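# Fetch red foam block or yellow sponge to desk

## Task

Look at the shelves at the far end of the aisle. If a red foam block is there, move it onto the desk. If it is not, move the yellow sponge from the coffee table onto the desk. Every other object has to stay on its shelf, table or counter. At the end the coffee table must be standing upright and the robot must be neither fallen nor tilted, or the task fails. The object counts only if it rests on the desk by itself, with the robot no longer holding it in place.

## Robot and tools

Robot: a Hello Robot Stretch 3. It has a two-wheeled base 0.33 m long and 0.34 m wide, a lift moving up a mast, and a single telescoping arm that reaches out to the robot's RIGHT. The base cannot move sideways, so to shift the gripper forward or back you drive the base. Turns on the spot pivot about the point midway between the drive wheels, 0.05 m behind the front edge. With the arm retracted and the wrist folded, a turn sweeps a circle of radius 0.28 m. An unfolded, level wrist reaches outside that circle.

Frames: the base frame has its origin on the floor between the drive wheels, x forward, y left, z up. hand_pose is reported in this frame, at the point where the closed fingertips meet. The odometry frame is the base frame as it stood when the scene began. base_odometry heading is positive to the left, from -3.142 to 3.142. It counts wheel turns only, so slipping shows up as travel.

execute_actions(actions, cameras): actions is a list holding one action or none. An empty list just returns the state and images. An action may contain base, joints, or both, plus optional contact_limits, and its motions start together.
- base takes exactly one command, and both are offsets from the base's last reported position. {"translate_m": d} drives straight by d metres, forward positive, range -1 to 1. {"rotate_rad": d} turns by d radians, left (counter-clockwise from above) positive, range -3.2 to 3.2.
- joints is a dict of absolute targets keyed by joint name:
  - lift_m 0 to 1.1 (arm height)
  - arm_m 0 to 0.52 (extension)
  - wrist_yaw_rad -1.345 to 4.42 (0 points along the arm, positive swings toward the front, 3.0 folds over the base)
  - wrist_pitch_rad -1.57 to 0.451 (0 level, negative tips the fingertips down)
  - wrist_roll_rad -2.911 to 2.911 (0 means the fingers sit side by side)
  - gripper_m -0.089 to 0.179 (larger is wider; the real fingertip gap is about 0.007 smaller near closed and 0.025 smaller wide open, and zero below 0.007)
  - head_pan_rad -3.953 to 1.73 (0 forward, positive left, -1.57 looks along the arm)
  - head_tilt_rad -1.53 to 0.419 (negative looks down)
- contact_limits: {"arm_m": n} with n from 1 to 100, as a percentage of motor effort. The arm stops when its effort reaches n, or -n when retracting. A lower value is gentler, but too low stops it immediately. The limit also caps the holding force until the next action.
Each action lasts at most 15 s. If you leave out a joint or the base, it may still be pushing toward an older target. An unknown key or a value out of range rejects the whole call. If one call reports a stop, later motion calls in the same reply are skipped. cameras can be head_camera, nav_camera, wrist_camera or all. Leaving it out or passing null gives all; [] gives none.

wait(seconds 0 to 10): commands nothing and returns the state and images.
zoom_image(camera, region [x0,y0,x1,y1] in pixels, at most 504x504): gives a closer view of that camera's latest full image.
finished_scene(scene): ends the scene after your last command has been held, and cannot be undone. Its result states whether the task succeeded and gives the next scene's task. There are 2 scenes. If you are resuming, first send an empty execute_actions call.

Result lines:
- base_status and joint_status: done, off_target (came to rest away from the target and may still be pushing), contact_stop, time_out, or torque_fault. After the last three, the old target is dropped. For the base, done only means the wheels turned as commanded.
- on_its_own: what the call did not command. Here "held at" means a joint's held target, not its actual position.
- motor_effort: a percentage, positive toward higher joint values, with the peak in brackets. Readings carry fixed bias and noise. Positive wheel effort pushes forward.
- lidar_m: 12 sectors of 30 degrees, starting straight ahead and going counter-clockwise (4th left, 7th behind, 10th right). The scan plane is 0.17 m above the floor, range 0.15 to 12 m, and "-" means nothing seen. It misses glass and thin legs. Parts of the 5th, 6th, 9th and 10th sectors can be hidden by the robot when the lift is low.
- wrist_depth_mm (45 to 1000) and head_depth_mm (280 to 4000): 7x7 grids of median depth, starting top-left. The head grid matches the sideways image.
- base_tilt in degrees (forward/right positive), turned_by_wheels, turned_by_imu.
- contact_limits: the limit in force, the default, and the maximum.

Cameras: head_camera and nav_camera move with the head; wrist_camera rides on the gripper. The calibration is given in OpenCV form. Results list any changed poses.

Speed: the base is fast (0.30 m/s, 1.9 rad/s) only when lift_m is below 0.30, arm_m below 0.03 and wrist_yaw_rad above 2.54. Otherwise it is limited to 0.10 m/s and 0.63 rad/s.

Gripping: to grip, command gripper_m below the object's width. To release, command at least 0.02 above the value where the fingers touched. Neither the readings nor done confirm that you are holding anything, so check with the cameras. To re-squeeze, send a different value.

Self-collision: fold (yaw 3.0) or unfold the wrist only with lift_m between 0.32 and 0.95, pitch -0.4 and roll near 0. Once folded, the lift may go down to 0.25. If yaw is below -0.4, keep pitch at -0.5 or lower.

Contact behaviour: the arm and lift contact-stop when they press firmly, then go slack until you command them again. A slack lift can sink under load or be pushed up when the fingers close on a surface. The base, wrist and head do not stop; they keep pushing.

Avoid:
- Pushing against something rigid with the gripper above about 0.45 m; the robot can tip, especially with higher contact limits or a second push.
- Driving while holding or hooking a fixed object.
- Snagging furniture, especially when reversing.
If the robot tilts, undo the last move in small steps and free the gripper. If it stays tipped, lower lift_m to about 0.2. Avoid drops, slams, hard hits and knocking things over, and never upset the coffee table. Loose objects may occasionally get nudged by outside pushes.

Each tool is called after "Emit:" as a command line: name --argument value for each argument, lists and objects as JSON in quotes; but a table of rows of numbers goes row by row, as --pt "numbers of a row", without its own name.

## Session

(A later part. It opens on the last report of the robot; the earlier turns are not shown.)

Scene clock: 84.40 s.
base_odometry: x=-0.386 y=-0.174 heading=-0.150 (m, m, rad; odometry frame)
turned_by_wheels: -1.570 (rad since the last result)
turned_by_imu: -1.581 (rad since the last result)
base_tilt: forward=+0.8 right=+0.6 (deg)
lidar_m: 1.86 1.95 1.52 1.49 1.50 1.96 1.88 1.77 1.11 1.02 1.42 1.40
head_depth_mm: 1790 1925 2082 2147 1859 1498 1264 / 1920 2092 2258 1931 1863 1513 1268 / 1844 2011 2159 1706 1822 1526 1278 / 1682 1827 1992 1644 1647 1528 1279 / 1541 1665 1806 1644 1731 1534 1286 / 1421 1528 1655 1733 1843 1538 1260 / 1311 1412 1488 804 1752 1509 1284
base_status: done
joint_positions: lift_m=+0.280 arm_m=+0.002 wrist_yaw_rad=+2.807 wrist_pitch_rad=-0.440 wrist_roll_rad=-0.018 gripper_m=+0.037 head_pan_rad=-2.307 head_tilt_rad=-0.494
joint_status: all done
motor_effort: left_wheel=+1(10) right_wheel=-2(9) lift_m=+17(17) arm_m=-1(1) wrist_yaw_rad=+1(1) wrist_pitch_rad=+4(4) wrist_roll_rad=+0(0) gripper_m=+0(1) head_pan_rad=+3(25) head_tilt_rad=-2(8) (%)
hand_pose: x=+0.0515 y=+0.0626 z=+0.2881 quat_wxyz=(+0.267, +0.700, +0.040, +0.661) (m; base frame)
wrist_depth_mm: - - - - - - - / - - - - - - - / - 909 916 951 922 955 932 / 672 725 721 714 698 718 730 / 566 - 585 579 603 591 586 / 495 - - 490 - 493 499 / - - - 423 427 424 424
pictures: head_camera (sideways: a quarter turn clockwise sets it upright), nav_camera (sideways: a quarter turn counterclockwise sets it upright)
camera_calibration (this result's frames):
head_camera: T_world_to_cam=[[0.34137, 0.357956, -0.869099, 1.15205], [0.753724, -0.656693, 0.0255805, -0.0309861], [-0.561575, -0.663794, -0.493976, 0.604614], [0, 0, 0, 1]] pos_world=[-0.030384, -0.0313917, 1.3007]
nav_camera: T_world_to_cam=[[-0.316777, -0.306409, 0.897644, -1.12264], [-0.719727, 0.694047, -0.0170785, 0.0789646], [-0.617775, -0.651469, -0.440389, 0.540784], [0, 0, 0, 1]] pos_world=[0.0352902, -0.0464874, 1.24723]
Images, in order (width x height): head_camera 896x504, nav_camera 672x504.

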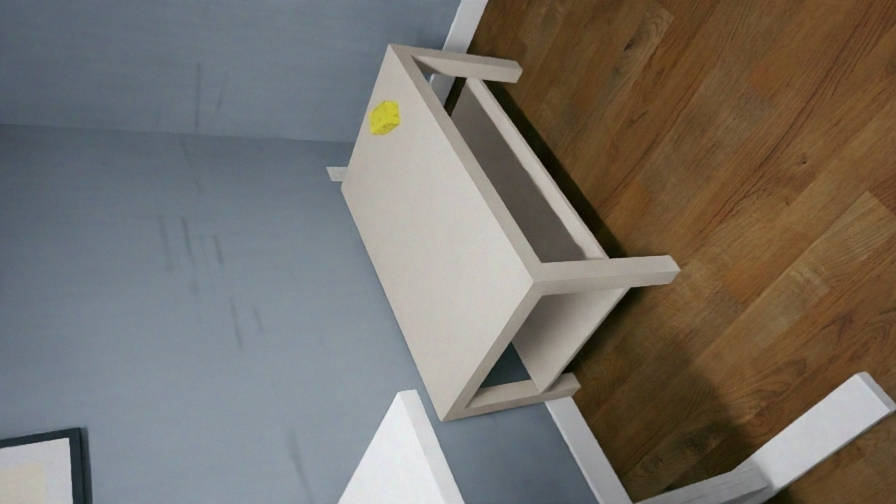

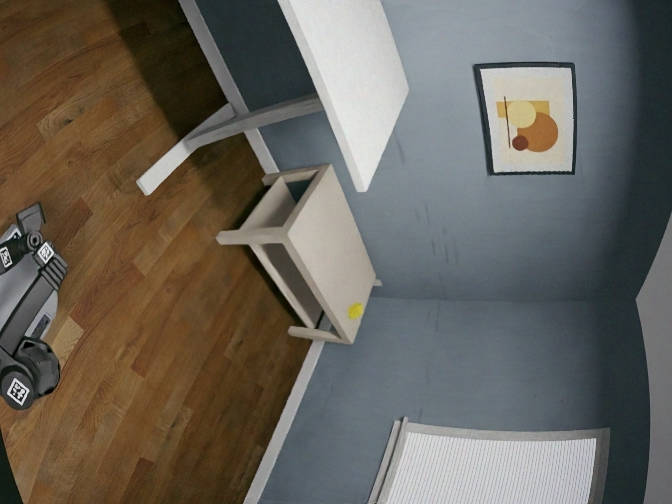

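Emit:
execute_actions --actions '[{"base":{"rotate_rad":0.34}}]' --cameras '[]'

Emit:
execute_actions --actions '[{"base":{"translate_m":-1.0}}]' --cameras '[]'

Emit:
execute_actions --actions '[{"base":{"translate_m":-0.5}}]' --cameras '[]'

Emit:
execute_actions --actions '[{"base":{"rotate_rad":-0.34},"joints":{"head_pan_rad":-1.57,"head_tilt_rad":-0.8,"lift_m":0.5}}]' --cameras '[]'

Emit:
execute_actions --actions '[{"joints":{"wrist_yaw_rad":0,"wrist_pitch_rad":-0.4,"gripper_m":0.15}}]'

Scene clock: 97.43 s.
base_odometry: x=-0.386 y=-0.174 heading=+0.190 (m, m, rad; odometry frame)
turned_by_wheels: +0.340 (rad since the last result)
turned_by_imu: +0.344 (rad since the last result)
base_tilt: forward=+0.6 right=+0.6 (deg)
lidar_m: 1.87 1.64 1.50 1.50 2.11 1.88 1.77 1.12 1.03 1.44 1.39 1.87
head_depth_mm: 1512 1680 1875 1595 1688 1506 1264 / 1446 1587 1772 1604 1469 1508 1272 / 1369 1517 1669 1706 1784 1523 1275 / 1310 1448 1507 1765 1881 1522 1253 / 1257 1383 998 1143 1724 1452 1287 / 1211 1323 1009 793 1729 1539 1289 / 1175 1270 1021 759 1681 1550 1296
base_status: done
joint_positions: lift_m=+0.280 arm_m=+0.002 wrist_yaw_rad=+2.807 wrist_pitch_rad=-0.440 wrist_roll_rad=-0.018 gripper_m=+0.037 head_pan_rad=-2.307 head_tilt_rad=-0.494
joint_status: not commanded
motor_effort: left_wheel=-1(6) right_wheel=+1(8) lift_m=+17(18) arm_m=-1(1) wrist_yaw_rad=+1(1) wrist_pitch_rad=+4(4) wrist_roll_rad=+0(0) gripper_m=+0(0) head_pan_rad=+2(3) head_tilt_rad=-2(1) (%)
hand_pose: x=+0.0515 y=+0.0626 z=+0.2881 quat_wxyz=(+0.267, +0.700, +0.040, +0.661) (m; base frame)
wrist_depth_mm: - - - - - - - / - - - - - - - / - 922 896 919 913 923 926 / 672 719 708 717 731 701 709 / 577 - 597 594 609 576 581 / 485 - - 491 - 497 493 / - - - 426 429 427 420
pictures: none
No camera images: the call's "cameras" was empty. Leave "cameras" out to get every camera's image.

Scene clock: 102.37 s.
base_odometry: x=-1.368 y=-0.363 heading=+0.190 (m, m, rad; odometry frame)
turned_by_wheels: +0.000 (rad since the last result)
turned_by_imu: +0.003 (rad since the last result)
base_tilt: forward=+0.6 right=+0.7 (deg)
lidar_m: 2.82 2.18 1.78 1.70 1.04 0.93 0.93 0.82 1.13 0.60 0.97 2.05
head_depth_mm: 1152 1248 1346 1451 1529 1117 1239 / 1126 1233 1376 1551 1218 1045 1240 / 1074 1176 1301 1440 1231 1021 1211 / 1028 1125 1239 1376 1240 999 1161 / 989 1075 1176 1304 1250 1002 1072 / 949 1031 1128 1243 1257 1008 887 / 916 992 1074 1178 1239 1015 868
base_status: done
joint_positions: lift_m=+0.280 arm_m=+0.002 wrist_yaw_rad=+2.807 wrist_pitch_rad=-0.440 wrist_roll_rad=-0.018 gripper_m=+0.037 head_pan_rad=-2.307 head_tilt_rad=-0.494
joint_status: not commanded
motor_effort: left_wheel=-1(8) right_wheel=+1(7) lift_m=+18(18) arm_m=-1(1) wrist_yaw_rad=+0(1) wrist_pitch_rad=+4(4) wrist_roll_rad=+0(0) gripper_m=+0(0) head_pan_rad=+2(2) head_tilt_rad=-2(2) (%)
hand_pose: x=+0.0515 y=+0.0626 z=+0.2881 quat_wxyz=(+0.267, +0.700, +0.040, +0.661) (m; base frame)
wrist_depth_mm: - - - - - - - / - - - - - - - / - 920 896 921 923 939 964 / 665 728 713 731 716 732 716 / 579 - 593 577 602 584 583 / 494 - - 486 - 493 492 / - - - 433 425 428 421
pictures: none
No camera images: the call's "cameras" was empty. Leave "cameras" out to get every camera's image.

Scene clock: 105.60 s.
base_odometry: x=-1.859 y=-0.458 heading=+0.190 (m, m, rad; odometry frame)
turned_by_wheels: +0.000 (rad since the last result)
turned_by_imu: +0.001 (rad since the last result)
base_tilt: forward=+0.7 right=+0.8 (deg)
lidar_m: 3.29 2.16 2.04 0.83 0.51 0.45 0.45 0.54 0.42 0.98 0.79 1.28
head_depth_mm: 568 603 644 692 746 814 895 / 652 700 756 822 903 1002 1121 / 766 833 914 1013 1137 1300 1261 / 874 957 1054 1171 1328 1462 1248 / 846 923 1009 1116 1246 1032 840 / 814 884 967 1061 1167 1010 804 / 786 846 922 1011 1123 1015 848
base_status: done
joint_positions: lift_m=+0.280 arm_m=+0.002 wrist_yaw_rad=+2.807 wrist_pitch_rad=-0.440 wrist_roll_rad=-0.018 gripper_m=+0.037 head_pan_rad=-2.307 head_tilt_rad=-0.494
joint_status: not commanded
motor_effort: left_wheel=-1(7) right_wheel=+1(7) lift_m=+18(18) arm_m=+0(1) wrist_yaw_rad=+0(0) wrist_pitch_rad=+4(4) wrist_roll_rad=+0(0) gripper_m=+0(1) head_pan_rad=+3(3) head_tilt_rad=-1(2) (%)
hand_pose: x=+0.0515 y=+0.0626 z=+0.2881 quat_wxyz=(+0.267, +0.700, +0.040, +0.661) (m; base frame)
wrist_depth_mm: - 773 - - - - - / - 814 - - - - - / - 868 921 928 922 928 972 / 496 720 723 713 730 704 722 / 534 - 596 582 611 588 582 / 484 - - 490 - 492 493 / - - - 416 424 424 426
pictures: none
No camera images: the call's "cameras" was empty. Leave "cameras" out to get every camera's image.

Scene clock: 108.43 s.
base_odometry: x=-1.859 y=-0.458 heading=-0.150 (m, m, rad; odometry frame)
turned_by_wheels: -0.340 (rad since the last result)
turned_by_imu: -0.343 (rad since the last result)
base_tilt: forward=+0.8 right=+0.7 (deg)
lidar_m: 2.46 2.80 2.04 1.92 0.66 0.47 0.45 0.47 0.42 0.42 1.00 0.79
head_depth_mm: 854 985 1157 1331 1385 1257 1142 / 852 978 1153 1405 1417 1225 1162 / 848 974 1148 1113 948 1125 1166 / 842 968 1141 1115 922 1132 1174 / 841 966 1136 1126 958 1118 1136 / 839 965 1131 1132 966 1119 1142 / 836 958 1124 1140 969 1125 1147
base_status: done
joint_positions: lift_m=+0.500 arm_m=+0.002 wrist_yaw_rad=+2.807 wrist_pitch_rad=-0.440 wrist_roll_rad=-0.018 gripper_m=+0.037 head_pan_rad=-1.577 head_tilt_rad=-0.790
joint_status: all done
motor_effort: left_wheel=+1(6) right_wheel=-2(9) lift_m=+30(30) arm_m=+0(1) wrist_yaw_rad=+1(0) wrist_pitch_rad=+4(4) wrist_roll_rad=+0(0) gripper_m=+1(0) head_pan_rad=+3(27) head_tilt_rad=-4(17) (%)
hand_pose: x=+0.0515 y=+0.0626 z=+0.5075 quat_wxyz=(+0.267, +0.700, +0.040, +0.661) (m; base frame)
wrist_depth_mm: - - - - - - - / - - - - - - - / - - - - - - - / 746 - - - - - - / 745 - 901 879 929 909 930 / 715 - 765 753 - 760 766 / 647 647 663 655 662 656 653
pictures: none
No camera images: the call's "cameras" was empty. Leave "cameras" out to get every camera's image.

Scene clock: 110.83 s.
base_odometry: x=-1.859 y=-0.458 heading=-0.150 (m, m, rad; odometry frame)
turned_by_wheels: +0.000 (rad since the last result)
turned_by_imu: +0.000 (rad since the last result)
base_tilt: forward=+0.8 right=+0.7 (deg)
lidar_m: 2.46 2.79 2.04 1.92 0.66 0.47 0.45 0.47 0.42 0.42 1.00 0.79
head_depth_mm: 853 984 1162 1327 1387 1262 1138 / 850 979 1151 1405 1422 1221 1162 / 847 975 1148 1111 946 1124 - / 846 970 1143 1117 921 1129 1124 / 841 966 1138 1121 958 1120 1133 / 837 962 1131 1133 964 1119 1143 / 835 958 1128 1138 967 1126 1151
base_status: not commanded
joint_positions: lift_m=+0.500 arm_m=+0.002 wrist_yaw_rad=+0.003 wrist_pitch_rad=-0.419 wrist_roll_rad=-0.018 gripper_m=+0.150 head_pan_rad=-1.577 head_tilt_rad=-0.790
joint_status: all done
motor_effort: left_wheel=+1(2) right_wheel=-2(2) lift_m=+30(29) arm_m=+0(1) wrist_yaw_rad=-2(3) wrist_pitch_rad=+5(6) wrist_roll_rad=+0(0) gripper_m=+0(81) head_pan_rad=+3(3) head_tilt_rad=-3(3) (%)
hand_pose: x=-0.0209 y=-0.3710 z=+0.5122 quat_wxyz=(+0.698, +0.149, -0.685, -0.145) (m; base frame)
wrist_depth_mm: 687 670 664 671 650 642 522 / 624 614 615 616 694 704 531 / 428 421 429 329 454 746 521 / 322 323 326 306 328 748 506 / 261 272 261 263 263 649 513 / 243 - 237 235 235 234 489 / 505 502 502 485 291 445 471
pictures: head_camera (sideways: a quarter turn clockwise sets it upright), nav_camera (sideways: a quarter turn counterclockwise sets it upright), wrist_camera
camera_calibration (this result's frames):
head_camera: T_world_to_cam=[[0.0173016, 0.726393, -0.687061, 0.916729], [0.999536, 0.00466328, 0.0301006, -0.0383594], [0.0250688, -0.687263, -0.725976, 0.902837], [0, 0, 0, 1]] pos_world=[-0.00015228, -0.0452399, 1.28644]
nav_camera: T_world_to_cam=[[-0.0334006, -0.682283, 0.730325, -0.906217], [-0.999126, 0.0411673, -0.00723472, 0.0678487], [-0.0251294, -0.729929, -0.683061, 0.852883], [0, 0, 0, 1]] pos_world=[0.0589536, 0.00145413, 1.2449]
wrist_camera: T_world_to_cam=[[-0.997272, -0.0698852, 0.0237758, -0.0553065], [-0.0592827, 0.566297, -0.822067, 0.661982], [0.0439861, -0.821233, -0.568895, 0.15067], [0, 0, 0, 1]] pos_world=[-0.0225389, -0.255008, 0.631224]
Images, in order (width x height): head_camera 896x504, nav_camera 672x504, wrist_camera 644x364.

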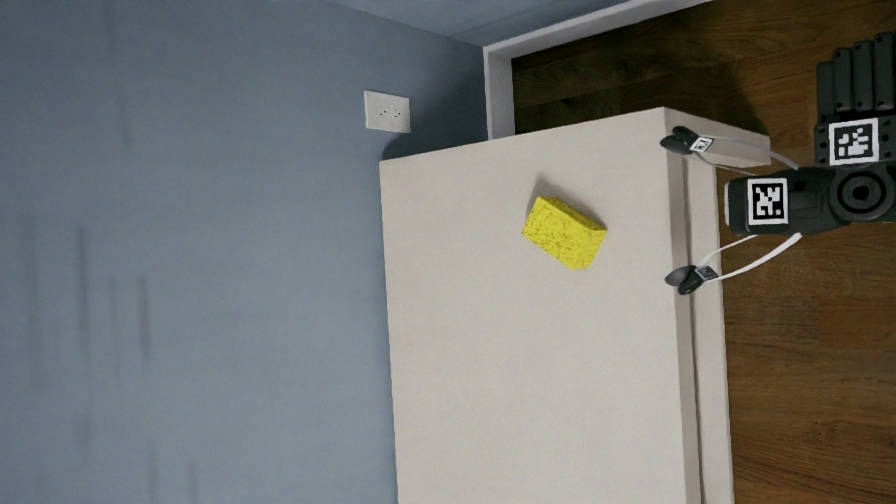

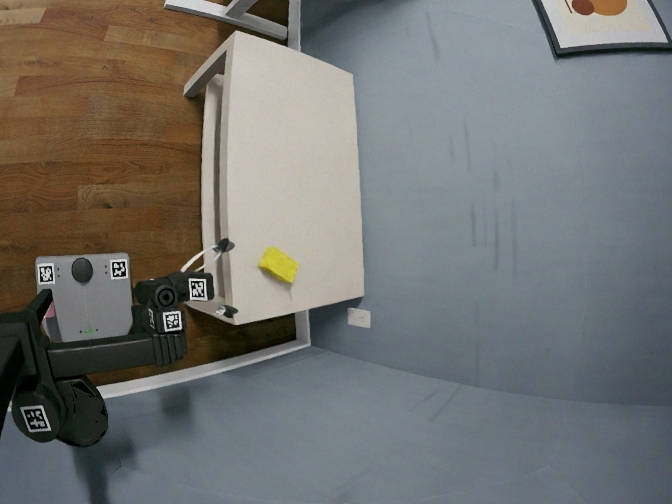

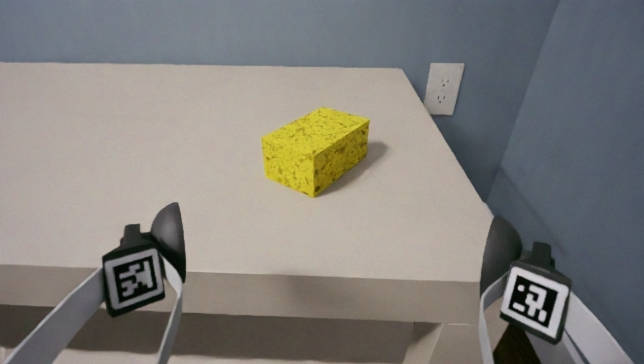

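Emit:
execute_actions --actions '[{"joints":{"arm_m":0.165,"lift_m":0.495}}]' --cameras '["wrist_camera"]'

Emit:
execute_actions --actions '[{"joints":{"lift_m":0.462}}]' --cameras '["wrist_camera","head_camera"]'

Scene clock: 117.20 s.
base_odometry: x=-1.859 y=-0.458 heading=-0.150 (m, m, rad; odometry frame)
turned_by_wheels: +0.000 (rad since the last result)
turned_by_imu: +0.000 (rad since the last result)
base_tilt: forward=+0.7 right=+0.8 (deg)
lidar_m: 2.47 2.80 2.05 1.93 0.66 0.47 0.45 0.47 0.42 0.42 1.00 0.79
head_depth_mm: 852 985 1162 1333 1385 1258 1120 / 850 977 1150 1412 1433 - 1108 / 845 973 1150 1111 964 - 1130 / 845 970 1144 1117 933 1133 1133 / 841 967 1136 1127 958 1121 1134 / 838 965 1131 1133 965 1120 1142 / 834 962 1126 1138 969 1125 1152
base_status: not commanded
joint_positions: lift_m=+0.495 arm_m=+0.165 wrist_yaw_rad=+0.001 wrist_pitch_rad=-0.418 wrist_roll_rad=-0.018 gripper_m=+0.150 head_pan_rad=-1.577 head_tilt_rad=-0.790
joint_status: all done
motor_effort: left_wheel=+2(1) right_wheel=-2(2) lift_m=+17(29) arm_m=+3(5) wrist_yaw_rad=+0(1) wrist_pitch_rad=+5(5) wrist_roll_rad=+0(0) gripper_m=-1(0) head_pan_rad=+2(3) head_tilt_rad=-3(4) (%)
hand_pose: x=-0.0212 y=-0.5341 z=+0.5079 quat_wxyz=(+0.698, +0.149, -0.685, -0.145) (m; base frame)
wrist_depth_mm: 522 524 515 511 498 497 489 / 565 552 551 548 546 547 515 / 411 412 414 414 454 604 512 / 313 314 316 318 314 633 502 / 253 265 246 191 255 652 516 / 219 - 164 171 215 211 479 / 178 184 175 175 184 181 457
pictures: wrist_camera
camera_calibration (this result's frames):
wrist_camera: T_world_to_cam=[[-0.997352, -0.0687169, 0.0238059, -0.0662516], [-0.0586249, 0.565998, -0.82232, 0.750737], [0.0430332, -0.821538, -0.568527, 0.0139509], [0, 0, 0, 1]] pos_world=[-0.0226646, -0.418007, 0.626854]
Images, in order (width x height): wrist_camera 644x364.

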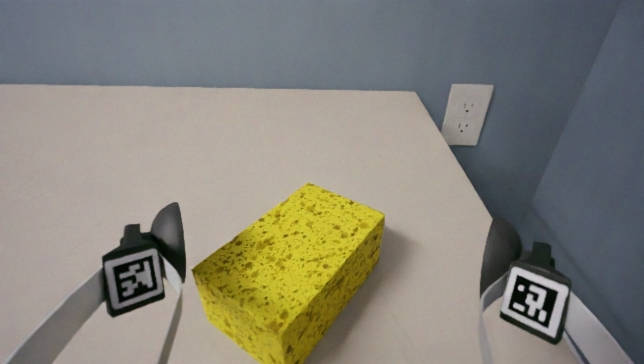

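Scene clock: 118.30 s.
base_odometry: x=-1.859 y=-0.458 heading=-0.150 (m, m, rad; odometry frame)
turned_by_wheels: +0.000 (rad since the last result)
turned_by_imu: +0.000 (rad since the last result)
base_tilt: forward=+0.7 right=+0.7 (deg)
lidar_m: 2.46 2.79 2.04 1.91 0.66 0.47 0.45 0.47 0.42 0.42 1.00 0.79
head_depth_mm: 854 983 1161 1330 1385 1263 1120 / 851 978 1153 1409 1419 1285 1108 / 847 974 1149 1113 967 - 1129 / 845 971 1143 1121 927 1170 1138 / 842 966 1133 1128 958 1119 1134 / 839 962 1128 1132 963 1119 1147 / 834 959 1127 1142 969 1128 1148
base_status: not commanded
joint_positions: lift_m=+0.462 arm_m=+0.165 wrist_yaw_rad=+0.001 wrist_pitch_rad=-0.418 wrist_roll_rad=-0.018 gripper_m=+0.150 head_pan_rad=-1.577 head_tilt_rad=-0.790
joint_status: all done
motor_effort: left_wheel=+1(1) right_wheel=-2(2) lift_m=+18(10) arm_m=+3(3) wrist_yaw_rad=-1(1) wrist_pitch_rad=+5(5) wrist_roll_rad=+0(0) gripper_m=+0(0) head_pan_rad=+3(1) head_tilt_rad=-3(3) (%)
hand_pose: x=-0.0212 y=-0.5341 z=+0.4750 quat_wxyz=(+0.698, +0.149, -0.685, -0.145) (m; base frame)
wrist_depth_mm: 529 524 515 517 509 493 493 / 483 487 485 486 533 543 518 / 334 333 336 335 335 588 519 / 256 256 246 176 248 629 511 / 206 215 148 148 203 217 504 / 179 - 151 156 175 173 484 / 145 149 149 147 150 147 431
pictures: head_camera (sideways: a quarter turn clockwise sets it upright), wrist_camera
camera_calibration (this result's frames):
head_camera: T_world_to_cam=[[0.0172455, 0.726395, -0.687061, 0.916729], [0.999536, 0.00474049, 0.0301006, -0.0383594], [0.0251219, -0.687261, -0.725976, 0.902837], [0, 0, 0, 1]] pos_world=[-0.000148785, -0.0452404, 1.28644]
wrist_camera: T_world_to_cam=[[-0.997352, -0.0687091, 0.0238304, -0.0654785], [-0.0586248, 0.565695, -0.822528, 0.723635], [0.0430345, -0.821747, -0.568225, -0.00505725], [0, 0, 0, 1]] pos_world=[-0.0226645, -0.418011, 0.593897]
Images, in order (width x height): head_camera 896x504, wrist_camera 644x364.

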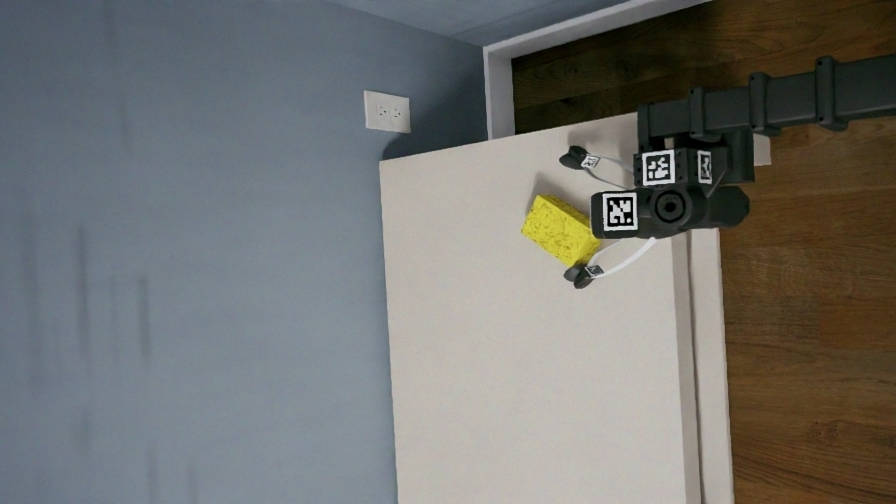

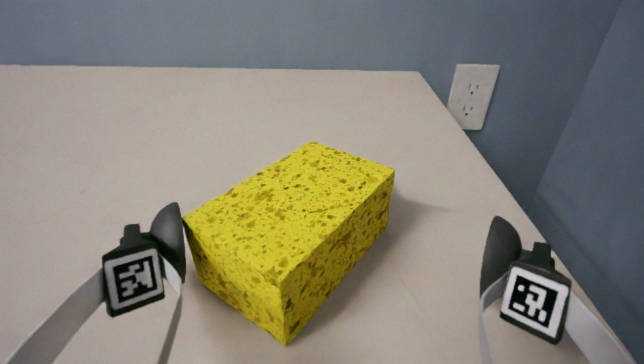

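Emit:
execute_actions --actions '[{"joints":{"lift_m":0.53,"wrist_pitch_rad":-0.5}}]' --cameras '[]'

Emit:
execute_actions --actions '[{"base":{"translate_m":0.1},"joints":{"wrist_yaw_rad":-0.55,"arm_m":0.2}}]' --cameras '["wrist_camera","head_camera"]'

Scene clock: 123.33 s.
base_odometry: x=-1.859 y=-0.458 heading=-0.150 (m, m, rad; odometry frame)
turned_by_wheels: +0.000 (rad since the last result)
turned_by_imu: +0.000 (rad since the last result)
base_tilt: forward=+0.7 right=+0.7 (deg)
lidar_m: 2.47 2.79 2.05 1.92 0.66 0.47 0.45 0.46 0.42 0.42 1.00 0.79
head_depth_mm: 853 986 1159 1331 1390 1264 1123 / 850 979 1153 1408 1449 - 1108 / 847 974 1148 1111 984 1206 1129 / 843 970 1142 1116 932 1170 1135 / 841 967 1137 1122 958 1117 1136 / 839 964 1129 1134 962 1121 1143 / 837 956 1124 1136 968 1124 1151
base_status: not commanded
joint_positions: lift_m=+0.530 arm_m=+0.165 wrist_yaw_rad=+0.001 wrist_pitch_rad=-0.512 wrist_roll_rad=-0.018 gripper_m=+0.150 head_pan_rad=-1.577 head_tilt_rad=-0.790
joint_status: all done
motor_effort: left_wheel=+1(2) right_wheel=-2(2) lift_m=+29(30) arm_m=+3(3) wrist_yaw_rad=-1(1) wrist_pitch_rad=+3(4) wrist_roll_rad=+0(0) gripper_m=-1(1) head_pan_rad=+2(3) head_tilt_rad=-3(3) (%)
hand_pose: x=-0.0212 y=-0.5213 z=+0.5219 quat_wxyz=(+0.691, +0.181, -0.677, -0.177) (m; base frame)
wrist_depth_mm: 539 536 522 523 528 518 493 / 528 523 520 522 539 569 512 / 393 392 398 393 394 624 507 / 316 317 318 319 320 695 513 / 265 275 258 206 269 639 504 / 235 - 190 188 229 225 480 / 198 199 197 194 201 195 473
pictures: none
No camera images: the call's "cameras" was empty. Leave "cameras" out to get every camera's image.

Scene clock: 125.33 s.
base_odometry: x=-1.760 y=-0.473 heading=-0.150 (m, m, rad; odometry frame)
turned_by_wheels: +0.000 (rad since the last result)
turned_by_imu: +0.000 (rad since the last result)
base_tilt: forward=+0.8 right=+0.8 (deg)
lidar_m: 2.36 2.80 2.01 2.05 0.80 0.57 0.55 0.57 0.46 0.92 1.00 0.71
head_depth_mm: 851 980 1160 1414 1420 1218 1123 / 850 977 1153 1105 966 1171 1110 / 846 971 1145 1112 994 1226 1131 / 843 968 1141 1119 954 1129 1131 / 839 964 1138 1125 958 1117 1140 / 836 959 1129 1133 963 1120 1142 / 835 956 1122 1139 969 1121 1149
base_status: done
joint_positions: lift_m=+0.530 arm_m=+0.200 wrist_yaw_rad=-0.547 wrist_pitch_rad=-0.512 wrist_roll_rad=-0.018 gripper_m=+0.150 head_pan_rad=-1.577 head_tilt_rad=-0.790
joint_status: all done
motor_effort: left_wheel=+1(6) right_wheel=-3(3) lift_m=+30(29) arm_m=+3(0) wrist_yaw_rad=-2(2) wrist_pitch_rad=+3(4) wrist_roll_rad=+0(0) gripper_m=+0(1) head_pan_rad=+2(2) head_tilt_rad=-3(3) (%)
hand_pose: x=-0.1316 y=-0.5253 z=+0.5219 quat_wxyz=(+0.617, -0.009, -0.701, -0.358) (m; base frame)
wrist_depth_mm: 407 451 502 568 618 459 368 / 428 466 519 636 662 487 385 / 394 394 390 417 694 507 399 / 316 321 316 317 667 528 420 / 265 274 221 220 264 548 435 / 234 - 177 215 230 228 455 / 196 200 160 191 200 195 434
pictures: head_camera (sideways: a quarter turn clockwise sets it upright), wrist_camera
camera_calibration (this result's frames):
head_camera: T_world_to_cam=[[0.017201, 0.726396, -0.687062, 0.916729], [0.999535, 0.00480175, 0.0301006, -0.0383594], [0.025164, -0.68726, -0.725975, 0.902836], [0, 0, 0, 1]] pos_world=[-0.000146013, -0.0452407, 1.28644]
wrist_camera: T_world_to_cam=[[-0.887678, 0.460136, 0.0174041, 0.119435], [0.284132, 0.577098, -0.765655, 0.772129], [-0.362349, -0.67471, -0.643016, 0.0964973], [0, 0, 0, 1]] pos_world=[-0.0784017, -0.435443, 0.651155]
Images, in order (width x height): head_camera 896x504, wrist_camera 644x364.

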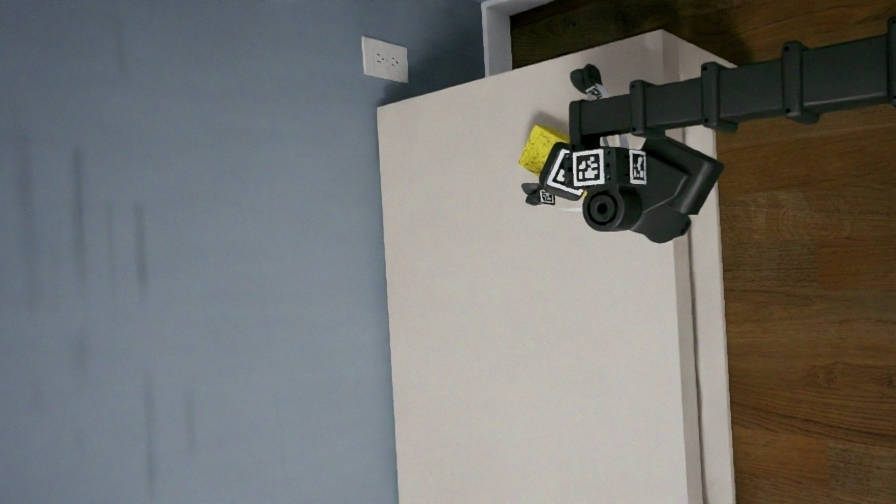

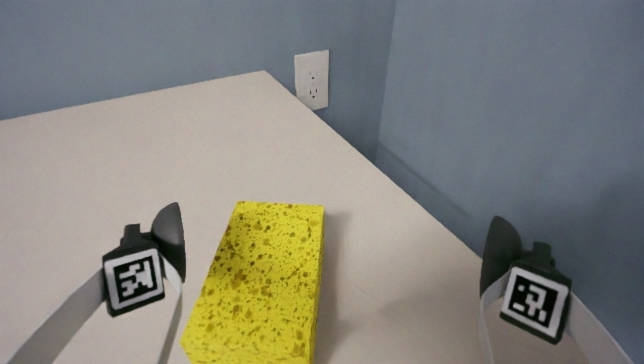

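Emit:
execute_actions --actions '[{"base":{"translate_m":0.04},"joints":{"arm_m":0.22}}]' --cameras '[]'

Emit:
execute_actions --actions '[{"joints":{"lift_m":0.483}}]' --cameras '["wrist_camera"]'

Scene clock: 130.87 s.
base_odometry: x=-1.720 y=-0.478 heading=-0.150 (m, m, rad; odometry frame)
turned_by_wheels: +0.000 (rad since the last result)
turned_by_imu: +0.000 (rad since the last result)
base_tilt: forward=+0.6 right=+0.7 (deg)
lidar_m: 2.32 2.80 2.01 2.00 0.86 0.62 0.59 0.61 0.47 0.93 1.00 0.67
head_depth_mm: 853 979 1154 1366 961 1017 1123 / 849 974 1151 1104 932 1141 1109 / 847 970 1145 1110 - 1210 1129 / 841 967 1141 1116 963 1130 1134 / 839 964 1131 1129 957 1117 1138 / 835 957 1129 1128 961 1119 1145 / 831 953 1120 1140 967 1127 1149
base_status: done
joint_positions: lift_m=+0.530 arm_m=+0.220 wrist_yaw_rad=-0.548 wrist_pitch_rad=-0.512 wrist_roll_rad=-0.018 gripper_m=+0.150 head_pan_rad=-1.577 head_tilt_rad=-0.790
joint_status: all done
motor_effort: left_wheel=+1(5) right_wheel=-3(3) lift_m=+29(30) arm_m=+3(6) wrist_yaw_rad=-1(1) wrist_pitch_rad=+3(3) wrist_roll_rad=+0(0) gripper_m=+0(1) head_pan_rad=+3(3) head_tilt_rad=-3(3) (%)
hand_pose: x=-0.1317 y=-0.5452 z=+0.5219 quat_wxyz=(+0.617, -0.009, -0.701, -0.358) (m; base frame)
wrist_depth_mm: 386 425 486 550 620 496 396 / 416 459 500 595 668 515 419 / 399 395 394 393 736 546 431 / 318 316 316 317 317 576 456 / 266 274 265 206 257 541 473 / 233 - 228 177 222 227 467 / 195 201 199 159 190 195 200
pictures: none
No camera images: the call's "cameras" was empty. Leave "cameras" out to get every camera's image.

Scene clock: 132.13 s.
base_odometry: x=-1.720 y=-0.478 heading=-0.150 (m, m, rad; odometry frame)
turned_by_wheels: +0.000 (rad since the last result)
turned_by_imu: +0.000 (rad since the last result)
base_tilt: forward=+0.7 right=+0.7 (deg)
lidar_m: 2.33 2.79 2.01 2.01 0.86 0.62 0.59 0.61 0.48 0.93 1.00 0.67
head_depth_mm: 851 980 1153 1365 960 1019 1127 / 846 974 1150 1104 936 1120 1110 / 844 972 1145 1109 990 1226 1131 / 842 965 1137 1121 953 1130 1134 / 838 965 1131 1128 956 1112 1141 / 836 957 1123 1133 962 1121 1145 / 832 957 1121 1143 969 1126 1149
base_status: not commanded
joint_positions: lift_m=+0.483 arm_m=+0.220 wrist_yaw_rad=-0.548 wrist_pitch_rad=-0.512 wrist_roll_rad=-0.018 gripper_m=+0.150 head_pan_rad=-1.577 head_tilt_rad=-0.790
joint_status: all done
motor_effort: left_wheel=+1(1) right_wheel=-3(2) lift_m=+18(26) arm_m=+3(3) wrist_yaw_rad=-1(1) wrist_pitch_rad=+4(4) wrist_roll_rad=+0(0) gripper_m=-1(1) head_pan_rad=+2(3) head_tilt_rad=-3(3) (%)
hand_pose: x=-0.1317 y=-0.5452 z=+0.4754 quat_wxyz=(+0.616, -0.009, -0.701, -0.358) (m; base frame)
wrist_depth_mm: 390 425 484 551 622 500 398 / 400 401 400 406 662 518 412 / 302 305 303 303 303 544 436 / 244 242 244 173 227 254 446 / 203 210 205 144 191 211 219 / 179 - 174 128 132 175 176 / - 153 153 146 149 150 153
pictures: wrist_camera
camera_calibration (this result's frames):
wrist_camera: T_world_to_cam=[[-0.887482, 0.460514, 0.0173772, 0.129605], [0.284539, 0.577231, -0.765403, 0.748034], [-0.36251, -0.674337, -0.643317, 0.053474], [0, 0, 0, 1]] pos_world=[-0.0784374, -0.455414, 0.604696]
Images, in order (width x height): wrist_camera 644x364.

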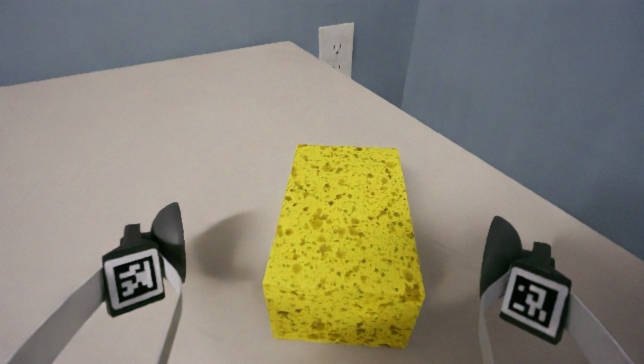

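Emit:
execute_actions --actions '[{"joints":{"gripper_m":0.04}}]' --cameras '[]'

Emit:
execute_actions --actions '[{"joints":{"lift_m":0.85}}]' --cameras '["wrist_camera"]'

Emit:
execute_actions --actions '[{"base":{"translate_m":1.0},"joints":{"wrist_yaw_rad":0,"arm_m":0.0,"head_tilt_rad":-0.7}}]'

Scene clock: 135.70 s.
base_odometry: x=-1.720 y=-0.478 heading=-0.150 (m, m, rad; odometry frame)
turned_by_wheels: +0.000 (rad since the last result)
turned_by_imu: +0.000 (rad since the last result)
base_tilt: forward=+0.7 right=+0.6 (deg)
lidar_m: 2.32 2.79 2.01 2.00 0.86 0.62 0.59 0.61 0.48 0.93 1.00 0.67
head_depth_mm: 853 980 1156 1362 960 1018 1119 / 847 975 1149 1105 933 1123 1111 / 844 969 1146 1111 988 1226 1130 / 841 966 1137 1118 953 1130 1134 / 837 964 1135 1126 959 1115 1139 / 835 961 1127 1134 963 1121 1139 / 832 955 1120 1136 968 1124 1152
base_status: not commanded
joint_positions: lift_m=+0.483 arm_m=+0.220 wrist_yaw_rad=-0.548 wrist_pitch_rad=-0.513 wrist_roll_rad=-0.018 gripper_m=+0.041 head_pan_rad=-1.577 head_tilt_rad=-0.790
joint_status: all done
motor_effort: left_wheel=+1(1) right_wheel=-3(3) lift_m=+17(17) arm_m=+3(3) wrist_yaw_rad=-1(1) wrist_pitch_rad=+4(4) wrist_roll_rad=+0(0) gripper_m=-12(86) head_pan_rad=+3(3) head_tilt_rad=-4(3) (%)
hand_pose: x=-0.1317 y=-0.5451 z=+0.4753 quat_wxyz=(+0.616, -0.009, -0.701, -0.358) (m; base frame)
wrist_depth_mm: 391 428 487 568 626 502 396 / 395 404 400 403 695 517 415 / 304 301 303 302 302 543 424 / 241 243 244 172 235 254 445 / 202 203 203 143 148 205 220 / 175 174 141 131 128 176 176 / 154 152 153 147 149 153 154
pictures: none
No camera images: the call's "cameras" was empty. Leave "cameras" out to get every camera's image.

Scene clock: 139.87 s.
base_odometry: x=-1.720 y=-0.478 heading=-0.150 (m, m, rad; odometry frame)
turned_by_wheels: +0.000 (rad since the last result)
turned_by_imu: +0.000 (rad since the last result)
base_tilt: forward=+0.6 right=+0.6 (deg)
lidar_m: 2.33 2.80 2.01 2.00 0.86 0.62 0.59 0.61 0.47 0.93 1.00 0.67
head_depth_mm: 851 982 - - 937 1016 1119 / 849 975 - 1053 943 1137 1127 / 842 969 - - 947 1142 1129 / 841 967 1123 1091 953 1130 1135 / 839 962 1131 1127 957 1114 1137 / 837 956 1126 1131 966 1122 1140 / 835 955 1125 1138 965 1123 1148
base_status: not commanded
joint_positions: lift_m=+0.850 arm_m=+0.220 wrist_yaw_rad=-0.548 wrist_pitch_rad=-0.514 wrist_roll_rad=-0.018 gripper_m=+0.041 head_pan_rad=-1.577 head_tilt_rad=-0.790
joint_status: all done
motor_effort: left_wheel=+1(1) right_wheel=-3(3) lift_m=+29(30) arm_m=+3(3) wrist_yaw_rad=-1(1) wrist_pitch_rad=+4(4) wrist_roll_rad=+0(0) gripper_m=-12(12) head_pan_rad=+3(3) head_tilt_rad=-3(3) (%)
hand_pose: x=-0.1316 y=-0.5450 z=+0.8415 quat_wxyz=(+0.616, -0.009, -0.701, -0.358) (m; base frame)
wrist_depth_mm: 387 423 493 563 625 500 404 / 415 469 526 616 660 517 418 / 452 506 580 672 726 547 431 / 489 559 636 173 708 566 450 / 532 606 662 143 149 615 474 / 562 594 140 130 128 625 491 / 523 520 511 500 933 715 520
pictures: wrist_camera
camera_calibration (this result's frames):
wrist_camera: T_world_to_cam=[[-0.887494, 0.460495, 0.0172832, 0.123325], [0.28508, 0.578117, -0.764532, 1.02796], [-0.362055, -0.673591, -0.644354, 0.290498], [0, 0, 0, 1]] pos_world=[-0.0784253, -0.455398, 0.970964]
Images, in order (width x height): wrist_camera 644x364.

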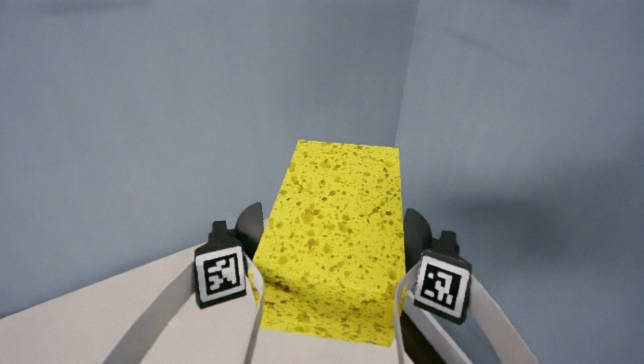

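Scene clock: 150.87 s.
base_odometry: x=-0.731 y=-0.628 heading=-0.150 (m, m, rad; odometry frame)
turned_by_wheels: +0.000 (rad since the last result)
turned_by_imu: -0.293 (rad since the last result)
base_tilt: forward=+0.6 right=+0.8 (deg)
lidar_m: 1.40 2.19 2.50 2.06 1.96 1.84 1.55 1.26 0.52 0.94 0.51 1.06
head_depth_mm: 926 1065 1242 1201 997 - - / 893 1019 1182 1203 1034 - - / 864 978 1132 1251 542 - - / 837 944 1088 1277 1453 351 1124 / 810 910 1043 1183 413 352 325 / 785 878 686 501 414 353 320 / 762 822 640 504 417 355 310
base_status: done
joint_positions: lift_m=+0.850 arm_m=+0.002 wrist_yaw_rad=-0.011 wrist_pitch_rad=-0.518 wrist_roll_rad=-0.019 gripper_m=+0.041 head_pan_rad=-1.576 head_tilt_rad=-0.704
joint_status: all done
joint sent to its limit — the command would take arm_m past its lower limit, so that joint was sent only as far as its limit.
on_its_own: right_wheel is at rest, and its effort (+19) is outside its rest range (-18 to +18)
motor_effort: left_wheel=+0(10) right_wheel=+19(33) lift_m=+28(30) arm_m=-1(6) wrist_yaw_rad=+9(22) wrist_pitch_rad=+5(6) wrist_roll_rad=+0(1) gripper_m=-13(13) head_pan_rad=+4(3) head_tilt_rad=+1(8) (%)
hand_pose: x=-0.0239 y=-0.3574 z=+0.8407 quat_wxyz=(+0.689, +0.179, -0.678, -0.184) (m; base frame)
wrist_depth_mm: 114 598 659 672 756 792 882 / 119 649 701 744 815 900 996 / 323 724 786 827 897 994 - / 296 793 878 172 786 823 824 / 324 845 908 144 149 698 701 / 906 409 141 130 128 584 594 / 968 538 921 903 594 535 939
pictures: head_camera (sideways: a quarter turn clockwise sets it upright), nav_camera (sideways: a quarter turn counterclockwise sets it upright), wrist_camera
camera_calibration (this result's frames):
head_camera: T_world_to_cam=[[0.0164368, 0.664331, -0.747258, 0.995184], [0.999547, 0.00793091, 0.029037, -0.0369782], [0.0252166, -0.747397, -0.663899, 0.822098], [0, 0, 0, 1]] pos_world=[-0.000126766, -0.0464048, 1.29052]
nav_camera: T_world_to_cam=[[-0.032547, -0.616658, 0.786558, -0.979517], [-0.999159, 0.0397041, -0.0102164, 0.0717317], [-0.0249296, -0.786229, -0.617432, 0.767513], [0, 0, 0, 1]] pos_world=[0.0589248, -0.00343419, 1.24507]
wrist_camera: T_world_to_cam=[[-0.998141, -0.0583545, 0.0176024, -0.0558412], [-0.0511902, 0.645809, -0.761781, 0.902045], [0.0330856, -0.761266, -0.647595, 0.436131], [0, 0, 0, 1]] pos_world=[-0.0239912, -0.253795, 0.97058]
Images, in order (width x height): head_camera 896x504, nav_camera 672x504, wrist_camera 644x364.

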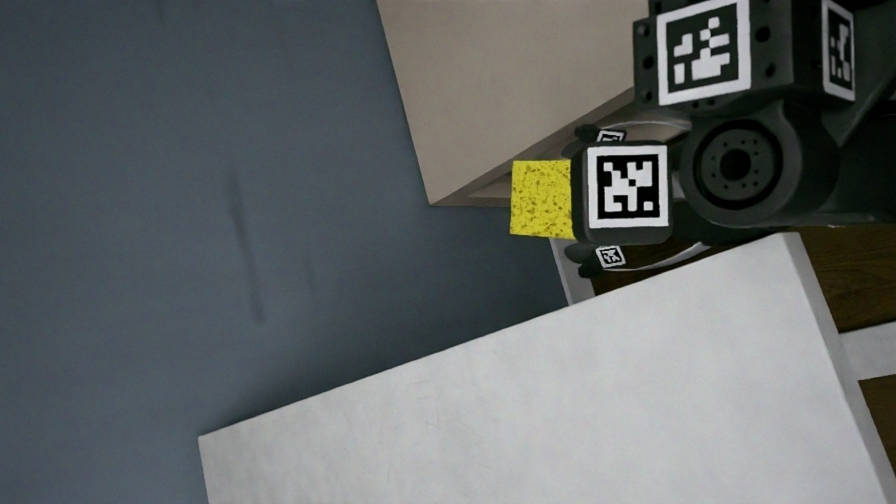

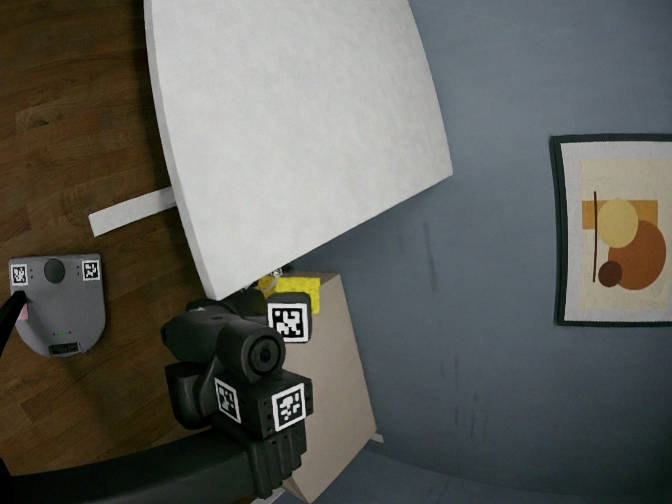

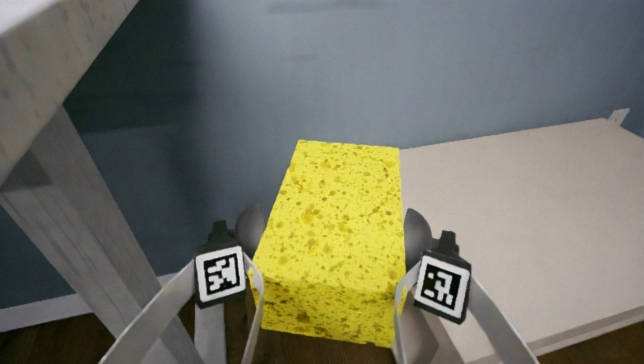

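Emit:
execute_actions --actions '[{"base":{"translate_m":-0.08}}]' --cameras '[]'

Emit:
execute_actions --actions '[{"joints":{"lift_m":1.0,"wrist_pitch_rad":0,"wrist_yaw_rad":0}}]'

Scene clock: 155.63 s.
base_odometry: x=-0.810 y=-0.616 heading=-0.150 (m, m, rad; odometry frame)
turned_by_wheels: +0.000 (rad since the last result)
turned_by_imu: +0.001 (rad since the last result)
base_tilt: forward=+0.8 right=+0.7 (deg)
lidar_m: 1.48 2.27 2.58 1.94 1.93 1.75 1.47 1.20 0.49 0.94 0.55 1.08
head_depth_mm: 952 1086 1279 1200 996 - - / 917 1047 1218 1207 1005 - - / 888 1004 1167 1215 542 - - / 859 973 1118 1262 1453 1333 1161 / 832 935 1070 1251 1460 1340 1169 / 808 904 1029 1193 1401 1283 1119 / 784 865 948 521 417 355 329
base_status: done
joint_positions: lift_m=+0.850 arm_m=+0.002 wrist_yaw_rad=-0.002 wrist_pitch_rad=-0.518 wrist_roll_rad=-0.019 gripper_m=+0.041 head_pan_rad=-1.576 head_tilt_rad=-0.704
joint_status: not commanded
motor_effort: left_wheel=+1(5) right_wheel=-1(13) lift_m=+28(28) arm_m=-2(1) wrist_yaw_rad=+3(9) wrist_pitch_rad=+5(5) wrist_roll_rad=+0(0) gripper_m=-12(12) head_pan_rad=+2(2) head_tilt_rad=+2(1) (%)
hand_pose: x=-0.0220 y=-0.3575 z=+0.8407 quat_wxyz=(+0.690, +0.182, -0.677, -0.180) (m; base frame)
wrist_depth_mm: 590 622 665 707 757 816 919 / 639 656 727 781 850 924 - / 700 757 814 846 940 998 - / 738 840 903 173 800 824 829 / 380 937 982 144 149 673 681 / 407 - 141 130 127 597 593 / 922 566 - 913 526 544 951
pictures: none
No camera images: the call's "cameras" was empty. Leave "cameras" out to get every camera's image.

Scene clock: 157.83 s.
base_odometry: x=-0.810 y=-0.616 heading=-0.150 (m, m, rad; odometry frame)
turned_by_wheels: +0.000 (rad since the last result)
turned_by_imu: +0.000 (rad since the last result)
base_tilt: forward=+0.7 right=+0.8 (deg)
lidar_m: 1.48 2.27 2.59 1.94 1.93 1.75 1.47 1.20 0.49 0.94 0.55 1.09
head_depth_mm: 951 1080 1220 - - - 1129 / 919 1032 - - - - 1133 / 888 373 - - - - 1156 / 858 382 - 1323 1485 1328 1159 / 831 933 1076 1253 1465 1339 1167 / 807 901 1025 1192 1397 1285 1119 / 783 863 942 520 417 355 329
base_status: not commanded
joint_positions: lift_m=+1.000 arm_m=+0.002 wrist_yaw_rad=-0.002 wrist_pitch_rad=-0.022 wrist_roll_rad=-0.019 gripper_m=+0.041 head_pan_rad=-1.576 head_tilt_rad=-0.704
joint_status: all done
motor_effort: left_wheel=+1(1) right_wheel=-2(2) lift_m=+31(32) arm_m=-2(2) wrist_yaw_rad=+3(3) wrist_pitch_rad=+6(7) wrist_roll_rad=+1(1) gripper_m=-10(12) head_pan_rad=+2(2) head_tilt_rad=+1(1) (%)
hand_pose: x=-0.0220 y=-0.4024 z=+1.1088 quat_wxyz=(+0.714, +0.007, -0.700, -0.009) (m; base frame)
wrist_depth_mm: 587 608 633 688 767 834 904 / 609 648 671 706 788 857 945 / 616 654 713 736 837 869 - / 629 680 729 172 842 921 - / 597 657 725 144 149 990 - / 417 451 141 130 127 - - / 322 740 798 824 976 - -
pictures: head_camera (sideways: a quarter turn clockwise sets it upright), nav_camera (sideways: a quarter turn counterclockwise sets it upright), wrist_camera
camera_calibration (this result's frames):
head_camera: T_world_to_cam=[[0.0164368, 0.66433, -0.747258, 0.995184], [0.999547, 0.00793091, 0.029037, -0.0369782], [0.0252166, -0.747397, -0.663899, 0.822097], [0, 0, 0, 1]] pos_world=[-0.000126766, -0.0464048, 1.29052]
nav_camera: T_world_to_cam=[[-0.032547, -0.616658, 0.786558, -0.979517], [-0.999159, 0.0397041, -0.0102164, 0.0717317], [-0.0249296, -0.786229, -0.617432, 0.767512], [0, 0, 0, 1]] pos_world=[0.0589248, -0.0034342, 1.24507]
wrist_camera: T_world_to_cam=[[-0.997514, -0.0509406, 0.0486852, -0.0927647], [-0.0581446, 0.20476, -0.977084, 1.19649], [0.0398045, -0.977486, -0.207213, 0.000290436], [0, 0, 0, 1]] pos_world=[-0.022976, -0.249436, 1.17365]
Images, in order (width x height): head_camera 896x504, nav_camera 672x504, wrist_camera 644x364.

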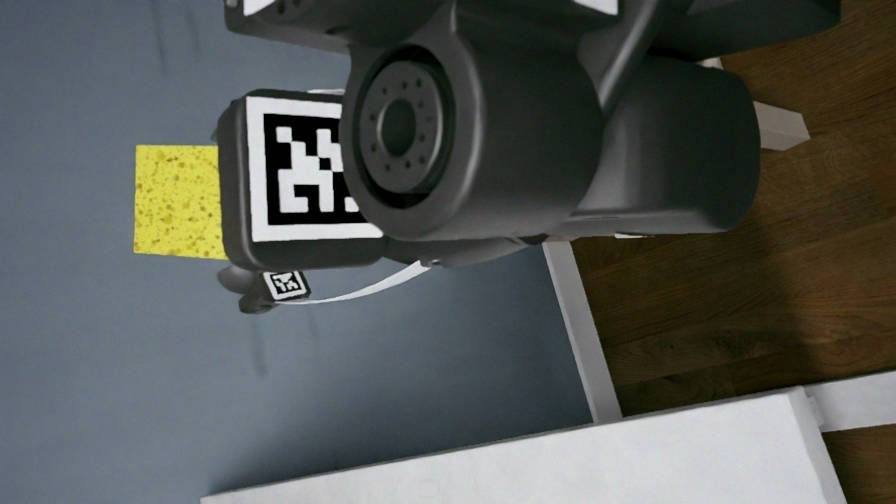

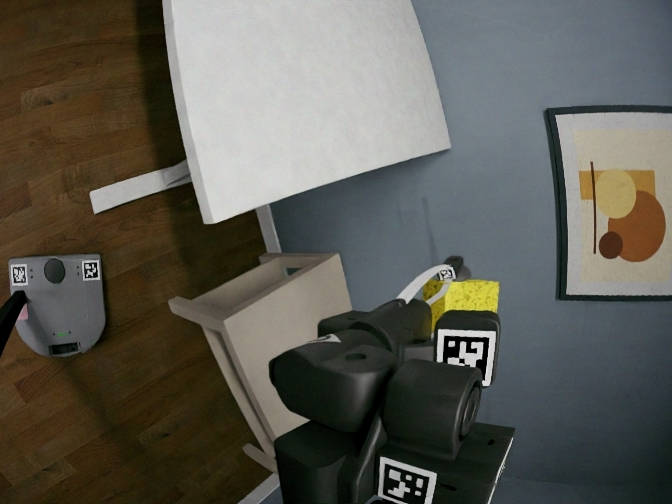

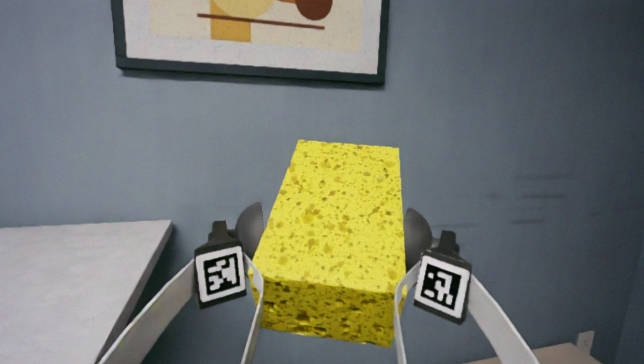

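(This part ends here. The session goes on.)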